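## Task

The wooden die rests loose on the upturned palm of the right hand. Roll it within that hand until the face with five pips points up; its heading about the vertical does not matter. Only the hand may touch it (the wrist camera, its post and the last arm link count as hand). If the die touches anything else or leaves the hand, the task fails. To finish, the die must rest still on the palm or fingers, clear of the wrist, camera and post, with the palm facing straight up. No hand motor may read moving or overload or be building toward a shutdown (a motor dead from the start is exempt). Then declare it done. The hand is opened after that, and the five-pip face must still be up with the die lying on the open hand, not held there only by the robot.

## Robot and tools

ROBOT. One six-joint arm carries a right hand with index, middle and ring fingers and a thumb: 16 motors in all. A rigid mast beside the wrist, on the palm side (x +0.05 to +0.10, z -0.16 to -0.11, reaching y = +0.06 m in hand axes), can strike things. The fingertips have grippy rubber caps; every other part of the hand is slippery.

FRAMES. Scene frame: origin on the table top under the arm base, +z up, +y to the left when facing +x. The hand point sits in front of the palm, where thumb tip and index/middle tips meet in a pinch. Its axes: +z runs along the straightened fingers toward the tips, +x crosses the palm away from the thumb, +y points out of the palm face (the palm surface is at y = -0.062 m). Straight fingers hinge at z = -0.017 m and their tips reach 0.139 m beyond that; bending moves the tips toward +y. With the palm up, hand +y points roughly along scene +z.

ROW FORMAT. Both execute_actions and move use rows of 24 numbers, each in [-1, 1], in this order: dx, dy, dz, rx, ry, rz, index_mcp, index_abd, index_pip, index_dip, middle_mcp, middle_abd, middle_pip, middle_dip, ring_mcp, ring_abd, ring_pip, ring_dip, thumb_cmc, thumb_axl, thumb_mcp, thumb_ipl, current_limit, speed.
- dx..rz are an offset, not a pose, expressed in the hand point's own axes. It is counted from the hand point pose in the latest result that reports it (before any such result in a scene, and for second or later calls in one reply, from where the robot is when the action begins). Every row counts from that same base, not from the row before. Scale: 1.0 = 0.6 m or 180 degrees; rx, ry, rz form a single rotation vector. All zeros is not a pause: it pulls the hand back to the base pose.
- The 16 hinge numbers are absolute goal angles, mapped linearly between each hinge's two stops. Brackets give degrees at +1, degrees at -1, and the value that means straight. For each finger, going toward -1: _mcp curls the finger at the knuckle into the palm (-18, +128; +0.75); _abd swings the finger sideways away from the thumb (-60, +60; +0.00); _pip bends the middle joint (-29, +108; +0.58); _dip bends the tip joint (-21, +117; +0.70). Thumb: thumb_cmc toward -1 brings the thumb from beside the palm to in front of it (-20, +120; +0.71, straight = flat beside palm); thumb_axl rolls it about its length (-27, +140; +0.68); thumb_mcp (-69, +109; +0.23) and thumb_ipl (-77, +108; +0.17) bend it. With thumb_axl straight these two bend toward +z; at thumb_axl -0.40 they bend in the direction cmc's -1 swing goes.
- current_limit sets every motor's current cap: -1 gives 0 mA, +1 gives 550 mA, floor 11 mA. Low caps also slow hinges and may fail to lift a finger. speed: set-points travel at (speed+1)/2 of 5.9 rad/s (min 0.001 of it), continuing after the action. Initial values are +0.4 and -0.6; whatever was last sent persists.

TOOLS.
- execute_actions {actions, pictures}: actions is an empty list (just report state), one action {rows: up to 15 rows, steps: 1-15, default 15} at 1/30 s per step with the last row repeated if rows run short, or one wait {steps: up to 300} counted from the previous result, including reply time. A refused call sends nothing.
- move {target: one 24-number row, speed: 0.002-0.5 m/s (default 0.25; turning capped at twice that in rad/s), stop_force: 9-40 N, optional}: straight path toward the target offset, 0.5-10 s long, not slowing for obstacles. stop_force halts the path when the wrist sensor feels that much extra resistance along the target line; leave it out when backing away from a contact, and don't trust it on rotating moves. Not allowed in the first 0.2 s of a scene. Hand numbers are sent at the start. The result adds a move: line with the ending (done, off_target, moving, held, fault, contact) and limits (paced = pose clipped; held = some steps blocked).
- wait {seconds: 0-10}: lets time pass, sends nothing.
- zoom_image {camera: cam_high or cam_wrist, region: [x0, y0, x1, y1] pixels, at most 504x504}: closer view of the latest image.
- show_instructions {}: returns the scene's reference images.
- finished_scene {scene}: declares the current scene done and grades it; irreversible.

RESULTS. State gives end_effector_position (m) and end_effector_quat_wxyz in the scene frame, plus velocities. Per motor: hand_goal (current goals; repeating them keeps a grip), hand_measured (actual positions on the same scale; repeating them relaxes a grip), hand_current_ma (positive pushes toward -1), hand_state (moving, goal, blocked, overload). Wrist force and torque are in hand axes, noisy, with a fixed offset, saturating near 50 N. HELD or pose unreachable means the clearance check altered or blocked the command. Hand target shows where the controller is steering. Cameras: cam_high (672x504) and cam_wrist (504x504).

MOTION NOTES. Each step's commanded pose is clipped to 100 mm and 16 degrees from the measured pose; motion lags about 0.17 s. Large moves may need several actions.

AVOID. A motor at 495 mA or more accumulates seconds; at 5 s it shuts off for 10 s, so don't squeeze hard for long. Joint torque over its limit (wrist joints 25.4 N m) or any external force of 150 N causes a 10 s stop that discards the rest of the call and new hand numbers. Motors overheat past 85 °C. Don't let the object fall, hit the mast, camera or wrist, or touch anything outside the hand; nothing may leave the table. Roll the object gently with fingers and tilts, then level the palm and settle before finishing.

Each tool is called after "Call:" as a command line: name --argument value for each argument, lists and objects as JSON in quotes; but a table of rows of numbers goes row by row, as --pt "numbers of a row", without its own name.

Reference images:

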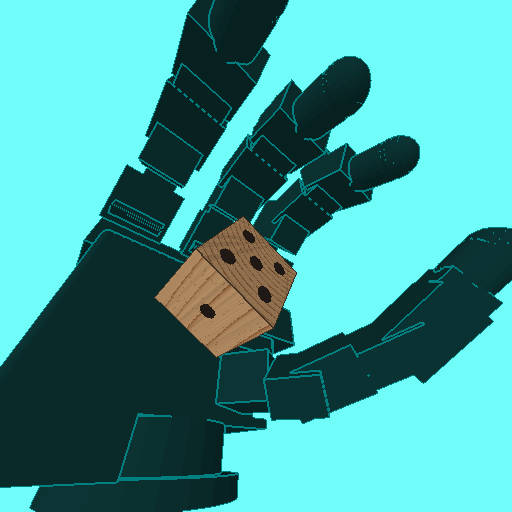

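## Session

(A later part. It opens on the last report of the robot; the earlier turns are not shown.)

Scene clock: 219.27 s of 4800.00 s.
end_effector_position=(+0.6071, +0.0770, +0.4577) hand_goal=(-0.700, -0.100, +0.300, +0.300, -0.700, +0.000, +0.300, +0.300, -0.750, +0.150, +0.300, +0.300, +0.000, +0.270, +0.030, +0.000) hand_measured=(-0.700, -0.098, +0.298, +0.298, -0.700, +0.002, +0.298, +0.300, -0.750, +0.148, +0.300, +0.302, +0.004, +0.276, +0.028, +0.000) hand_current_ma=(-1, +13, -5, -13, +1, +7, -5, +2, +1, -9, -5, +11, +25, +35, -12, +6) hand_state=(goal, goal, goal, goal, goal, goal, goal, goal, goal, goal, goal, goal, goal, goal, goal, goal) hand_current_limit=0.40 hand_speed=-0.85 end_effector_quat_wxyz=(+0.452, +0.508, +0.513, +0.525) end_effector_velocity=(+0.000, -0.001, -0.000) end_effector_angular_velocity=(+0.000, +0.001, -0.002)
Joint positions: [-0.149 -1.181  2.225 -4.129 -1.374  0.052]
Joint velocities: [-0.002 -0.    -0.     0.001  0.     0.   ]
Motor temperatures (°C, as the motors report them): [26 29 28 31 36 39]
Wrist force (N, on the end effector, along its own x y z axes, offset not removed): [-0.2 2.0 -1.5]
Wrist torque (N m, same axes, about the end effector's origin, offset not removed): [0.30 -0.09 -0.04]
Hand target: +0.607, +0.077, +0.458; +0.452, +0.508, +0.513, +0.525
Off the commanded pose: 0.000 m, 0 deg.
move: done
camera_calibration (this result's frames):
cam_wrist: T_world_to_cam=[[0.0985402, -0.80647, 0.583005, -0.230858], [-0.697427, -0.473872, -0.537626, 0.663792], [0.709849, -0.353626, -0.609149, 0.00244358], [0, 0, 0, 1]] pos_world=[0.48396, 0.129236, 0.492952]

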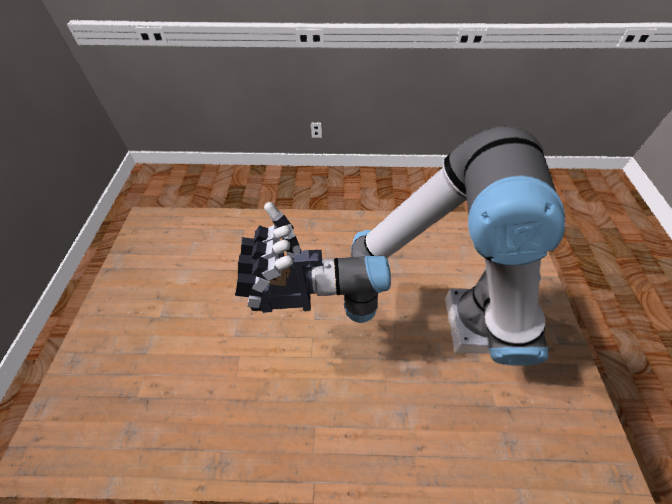

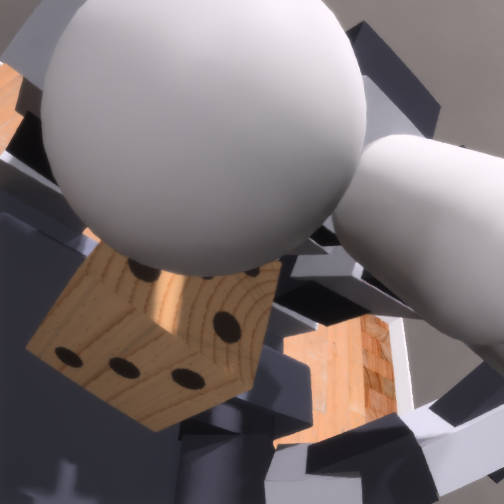

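Call:
move --target '[0,0,0,-0.014,0,-0.022,0.75,0,0.4,0.5,0.75,0,0.4,0.5,0.75,0,0.4,0.5,0,0.27,0.03,0,0.4,-0.6]' --speed 0.04

Scene clock: 224.27 s of 4800.00 s.
end_effector_position=(+0.6072, +0.0770, +0.4577) hand_goal=(+0.750, +0.000, +0.400, +0.500, +0.750, +0.000, +0.400, +0.500, +0.750, +0.000, +0.400, +0.500, +0.000, +0.270, +0.030, +0.000) hand_measured=(+0.760, -0.002, +0.400, +0.498, +0.760, +0.002, +0.400, +0.498, +0.760, +0.004, +0.400, +0.498, +0.004, +0.276, +0.028, +0.000) hand_current_ma=(+53, -12, +4, -11, +53, +7, +4, -11, +53, +16, +4, -11, +25, +33, -12, +6) hand_state=(goal, goal, goal, goal, goal, goal, goal, goal, goal, goal, goal, goal, goal, goal, goal, goal) hand_current_limit=0.40 hand_speed=-0.60 end_effector_quat_wxyz=(+0.481, +0.480, +0.518, +0.520) end_effector_velocity=(-0.000, -0.000, -0.000) end_effector_angular_velocity=(+0.000, +0.000, -0.000)
Joint positions: [-0.162 -1.139  2.21  -4.2   -1.362 -0.009]
Joint velocities: [-0.     0.     0.001 -0.    -0.     0.   ]
Motor temperatures (°C, as the motors report them): [26 29 28 31 36 39]
Wrist force (N, on the end effector, along its own x y z axes, offset not removed): [-0.7 0.9 -1.5]
Wrist torque (N m, same axes, about the end effector's origin, offset not removed): [0.45 0.07 -0.14]
Hand target: +0.607, +0.077, +0.458; +0.481, +0.480, +0.518, +0.520
Off the commanded pose: 0.000 m, 0 deg.
move: done
camera_calibration (this result's frames):
cam_wrist: T_world_to_cam=[[0.0683405, -0.766449, 0.638659, -0.241103], [-0.671002, -0.509046, -0.5391, 0.651159], [0.738299, -0.391699, -0.549077, -0.0393943], [0, 0, 0, 1]] pos_world=[0.482491, 0.131246, 0.483392]

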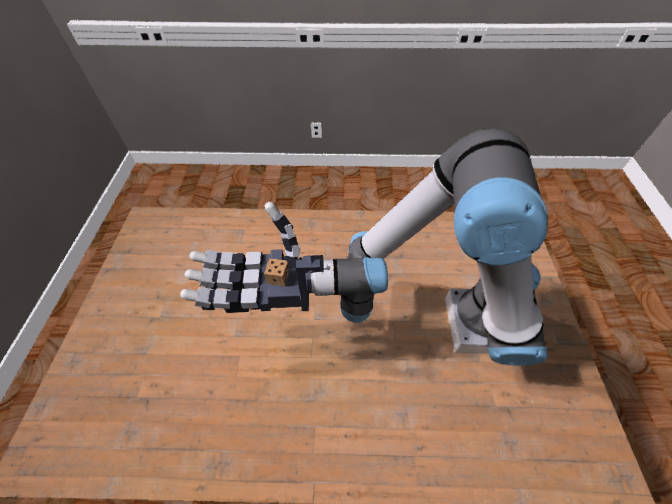

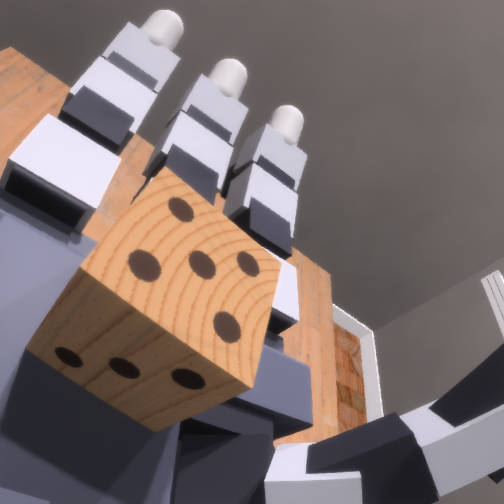

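Call:
finished_scene --scene 1

The scene is finished: the task was done.


## Next scene

The alphabet block rests loose on the upturned palm of the right hand. Roll it within that hand until the face bearing the digit points up; its heading about the vertical does not matter. Only the hand may touch it (the wrist camera, its post and the last arm link count as hand). If the block touches anything else or leaves the hand, the task fails. To finish, the block must rest still on the palm or fingers, clear of the wrist, camera and post, with the palm facing straight up. No hand motor may read moving or overload or be building toward a shutdown (a motor dead from the start is exempt). Then declare it done. The hand is opened after that, and the digit face must still be up with the block lying on the open hand, not held there only by the robot.

Call:
execute_actions --actions '[]'

Call:
zoom_image --camera "cam_high" --region '[130,150,430,390]'

Scene clock: 0.00 s of 4800.00 s.
end_effector_position=(+0.6029, +0.1026, +0.4855) hand_goal=(+0.046, +0.000, -0.008, +0.280, +0.046, +0.000, -0.008, +0.280, +0.046, +0.000, -0.008, +0.280, -0.104, +0.266, +0.032, -0.018) hand_measured=(+0.060, +0.000, -0.006, +0.282, +0.060, +0.000, -0.006, +0.282, +0.060, +0.000, -0.006, +0.282, -0.094, +0.270, +0.034, -0.016) hand_current_ma=(+77, +0, +12, +12, +77, +0, +12, +12, +77, +0, +12, +12, +64, +27, +12, +12) hand_state=(goal, goal, goal, goal, goal, goal, goal, goal, goal, goal, goal, goal, goal, goal, goal, goal) hand_current_limit=0.40 hand_speed=-0.60 end_effector_quat_wxyz=(+0.488, +0.445, +0.529, +0.533) end_effector_velocity=(-0.000, +0.001, +0.000) end_effector_angular_velocity=(-0.000, -0.001, +0.002)
Joint positions: [-0.133 -1.173  2.184 -4.182 -1.339 -0.041]
Joint velocities: [ 0.001  0.     0.    -0.001  0.    -0.   ]
Motor temperatures (°C, as the motors report them): [26 29 28 31 36 39]
Wrist force (N, on the end effector, along its own x y z axes, offset not removed): no reading
Wrist torque (N m, same axes, about the end effector's origin, offset not removed): no reading
Hand target: +0.603, +0.103, +0.486; +0.488, +0.445, +0.529, +0.533
camera_calibration (this result's frames):
cam_wrist: T_world_to_cam=[[0.0771918, -0.738168, 0.670186, -0.262498], [-0.619015, -0.562425, -0.548178, 0.654876], [0.781577, -0.37254, -0.500352, -0.0626926], [0, 0, 0, 1]] pos_world=[0.47464, 0.151195, 0.503543]

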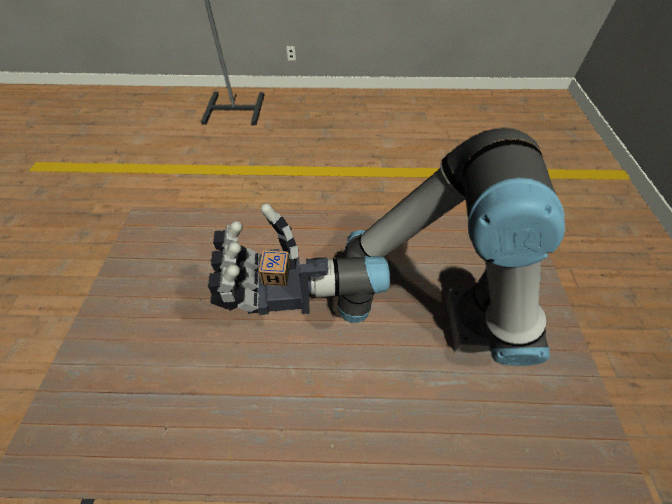

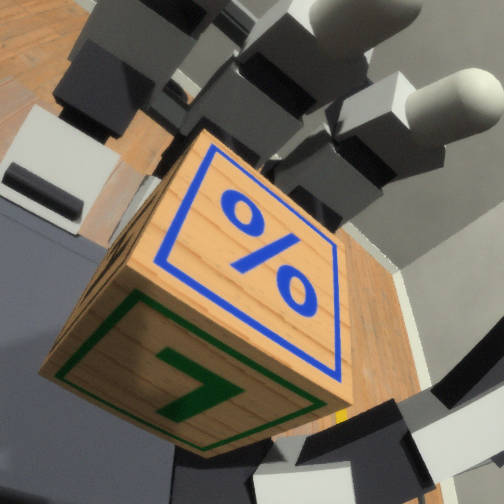

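Region (130, 150, 430, 390) of cam_high's 672x504 image, scaled by 1.680, with more detail than that image has; it fills the top 403 rows of this view, and the rest is white.

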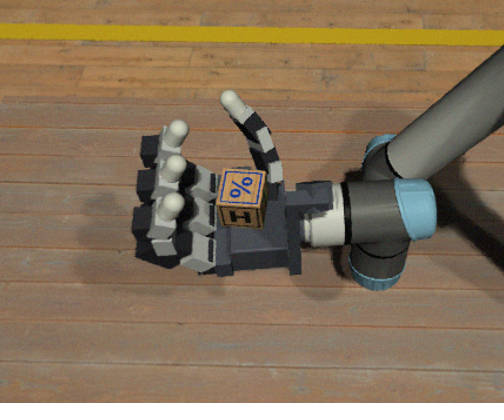

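Call:
show_instructions

Call:
move --target '[0,0,0,0.13,0,0,0.7,0,-0.3,0.3,0.7,0,-0.3,0.3,0.7,0,-0.3,0.3,-0.1,0.27,0.03,0,0.4,-0.8]' --speed 0.06

Reference images for this scene: goal picture from the wrist camera place.

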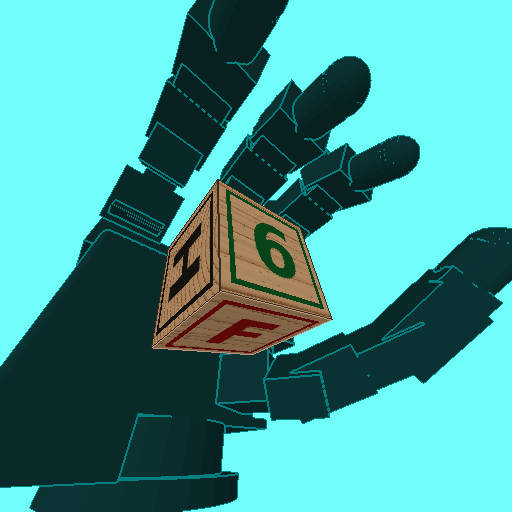

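Scene clock: 6.57 s of 4800.00 s.
end_effector_position=(+0.6027, +0.1026, +0.4854) hand_goal=(+0.700, +0.000, -0.300, +0.300, +0.700, +0.000, -0.300, +0.300, +0.700, +0.000, -0.300, +0.300, -0.100, +0.270, +0.030, +0.000) hand_measured=(+0.708, +0.000, -0.298, +0.298, +0.708, +0.000, -0.298, +0.298, +0.708, +0.000, -0.298, +0.298, -0.094, +0.270, +0.030, -0.004) hand_current_ma=(+44, +0, +15, -13, +44, +0, +15, -13, +45, +0, +15, -13, +40, +2, +2, -20) hand_state=(goal, goal, goal, goal, goal, goal, goal, goal, goal, goal, goal, goal, goal, goal, goal, goal) hand_current_limit=0.40 hand_speed=-0.80 end_effector_quat_wxyz=(+0.388, +0.535, +0.626, +0.415) end_effector_velocity=(-0.000, +0.001, -0.000) end_effector_angular_velocity=(-0.001, +0.009, +0.001)
Joint positions: [-0.132 -1.522  2.248 -3.482 -1.376 -0.13 ]
Joint velocities: [ 0.001 -0.006 -0.001  0.017 -0.001 -0.002]
Motor temperatures (°C, as the motors report them): [26 29 28 31 36 39]
Wrist force (N, on the end effector, along its own x y z axes, offset not removed): [-1.7 0.3 -1.6]
Wrist torque (N m, same axes, about the end effector's origin, offset not removed): [0.31 0.16 -0.37]
Hand target: +0.603, +0.103, +0.485; +0.388, +0.535, +0.626, +0.414
Off the commanded pose: 0.000 m, 0 deg.
move: done
camera_calibration (this result's frames):
cam_wrist: T_world_to_cam=[[0.329585, -0.707859, 0.624747, -0.395526], [-0.788506, -0.570316, -0.230211, 0.603299], [0.519261, -0.416743, -0.746119, 0.219314], [0, 0, 0, 1]] pos_world=[0.492183, 0.155492, 0.549625]

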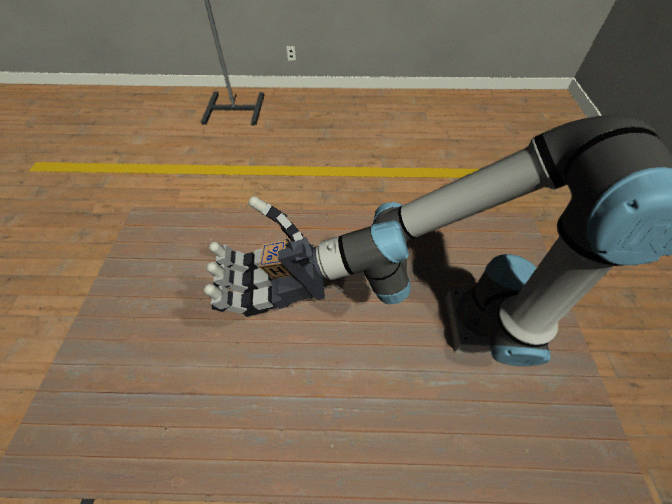

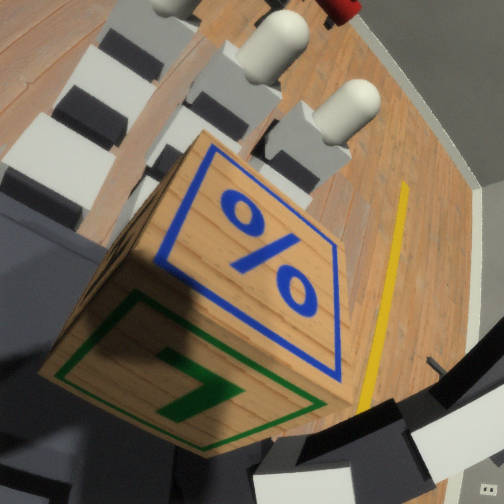

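Call:
move --target '[0,0,0,0.05,0,0,0.75,0,-0.1,0,0.75,0,-0.1,0,0.75,0,-0.1,0,-0.1,0.27,0.03,0,0.4,-0.8]' --speed 0.03

Scene clock: 12.17 s of 4800.00 s.
end_effector_position=(+0.6026, +0.1026, +0.4853) hand_goal=(+0.750, +0.000, -0.100, +0.000, +0.750, +0.000, -0.100, +0.000, +0.750, +0.000, -0.100, +0.000, -0.100, +0.270, +0.030, +0.000) hand_measured=(+0.758, +0.000, -0.100, +0.004, +0.764, +0.000, -0.098, +0.002, +0.758, +0.000, -0.100, +0.002, -0.094, +0.270, +0.030, -0.004) hand_current_ma=(+47, +0, +1, +16, +76, +1, +14, +15, +48, +0, +2, +16, +40, +2, -3, -20) hand_state=(goal, goal, goal, goal, goal, goal, goal, goal, goal, goal, goal, goal, goal, goal, goal, goal) hand_current_limit=0.40 hand_speed=-0.80 end_effector_quat_wxyz=(+0.345, +0.564, +0.656, +0.364) end_effector_velocity=(+0.000, -0.000, +0.000) end_effector_angular_velocity=(-0.001, +0.008, -0.001)
Joint positions: [-0.124 -1.626  2.207 -3.18  -1.405 -0.154]
Joint velocities: [ 0.    -0.005 -0.004  0.017 -0.002 -0.001]
Motor temperatures (°C, as the motors report them): [26 29 28 31 36 39]
Wrist force (N, on the end effector, along its own x y z axes, offset not removed): [-0.7 -0.7 -4.4]
Wrist torque (N m, same axes, about the end effector's origin, offset not removed): [0.40 0.08 -0.32]
Hand target: +0.603, +0.103, +0.485; +0.345, +0.564, +0.656, +0.364
Off the commanded pose: 0.000 m, 0 deg.
move: done
camera_calibration (this result's frames):
cam_wrist: T_world_to_cam=[[0.418389, -0.698407, 0.580671, -0.428563], [-0.817519, -0.568132, -0.0942815, 0.554519], [0.395745, -0.435263, -0.808661, 0.326016], [0, 0, 0, 1]] pos_world=[0.503616, 0.157632, 0.564771]

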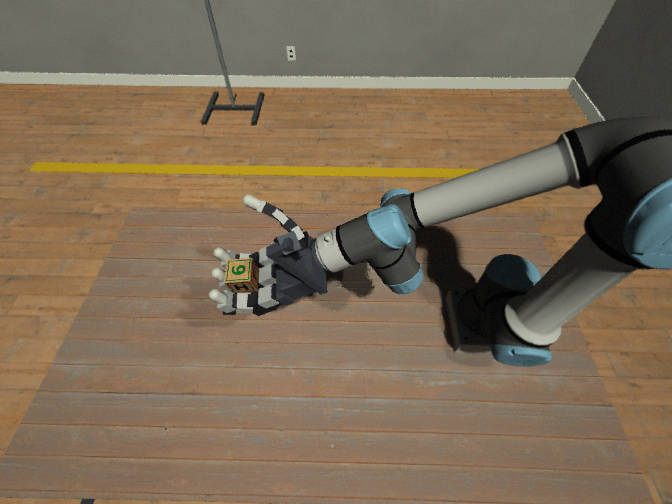

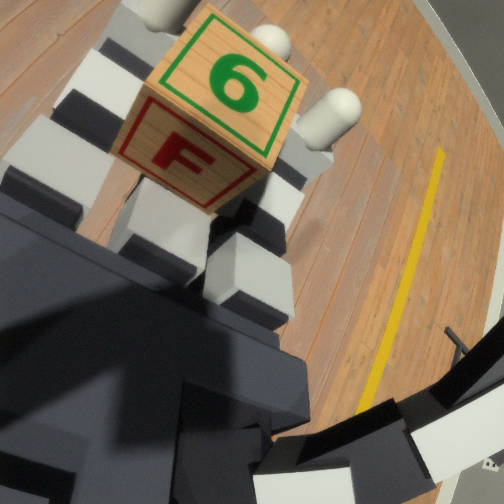

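Straighten the fingers while levelling.

Call:
move --target '[0,0,0,-0.165,0,0.012,0.75,0,0.56,0.6,0.75,0,0.56,0.6,0.75,0,0.56,0.6,-0.1,0.27,0.03,0,0.4,-0.95]' --speed 0.05

Scene clock: 20.70 s of 4800.00 s.
end_effector_position=(+0.6029, +0.1026, +0.4855) hand_goal=(+0.750, +0.000, +0.560, +0.600, +0.750, +0.000, +0.560, +0.600, +0.750, +0.000, +0.560, +0.600, -0.100, +0.270, +0.030, +0.000) hand_measured=(+0.760, +0.000, +0.560, +0.598, +0.764, +0.000, +0.560, +0.598, +0.762, +0.000, +0.562, +0.598, -0.094, +0.270, +0.030, -0.004) hand_current_ma=(+52, +0, +3, -11, +76, +1, +3, -11, +66, +0, +6, -11, +40, +2, -3, -20) hand_state=(goal, goal, goal, goal, goal, goal, goal, goal, goal, goal, goal, goal, goal, goal, goal, goal) hand_current_limit=0.40 hand_speed=-0.95 end_effector_quat_wxyz=(+0.471, +0.468, +0.530, +0.527) end_effector_velocity=(+0.001, -0.002, +0.000) end_effector_angular_velocity=(+0.001, -0.003, -0.003)
Joint positions: [-0.12  -1.212  2.2   -4.113 -1.363 -0.015]
Joint velocities: [-0.003  0.003 -0.002 -0.004 -0.     0.001]
Motor temperatures (°C, as the motors report them): [26 29 28 31 36 39]
Wrist force (N, on the end effector, along its own x y z axes, offset not removed): [-0.1 2.2 -2.3]
Wrist torque (N m, same axes, about the end effector's origin, offset not removed): [0.58 -0.08 -0.10]
Hand target: +0.603, +0.103, +0.486; +0.471, +0.468, +0.530, +0.527
Off the commanded pose: 0.000 m, 0 deg.
move: done
camera_calibration (this result's frames):
cam_wrist: T_world_to_cam=[[0.101744, -0.758924, 0.643182, -0.262029], [-0.651778, -0.539296, -0.53324, 0.664962], [0.751554, -0.364958, -0.54952, -0.0214811], [0, 0, 0, 1]] pos_world=[0.476212, 0.151912, 0.511312]

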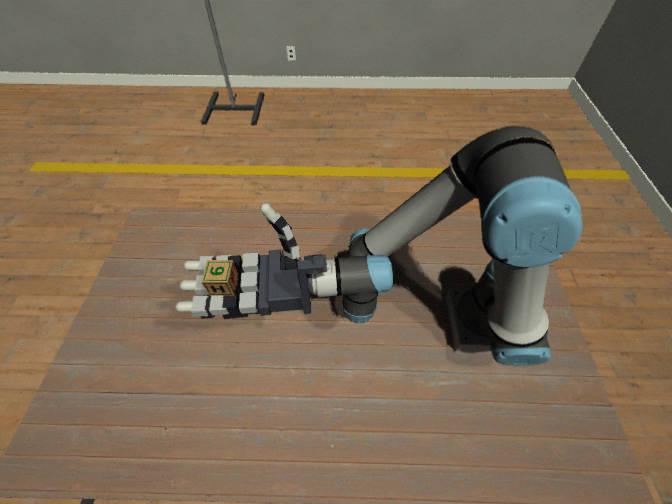

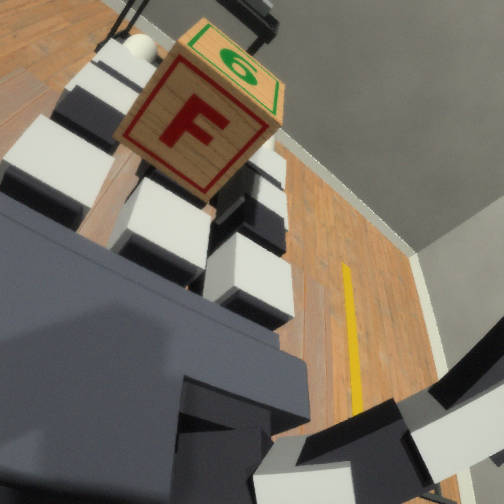

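Call:
finished_scene --scene 2

The scene is finished: the task was done.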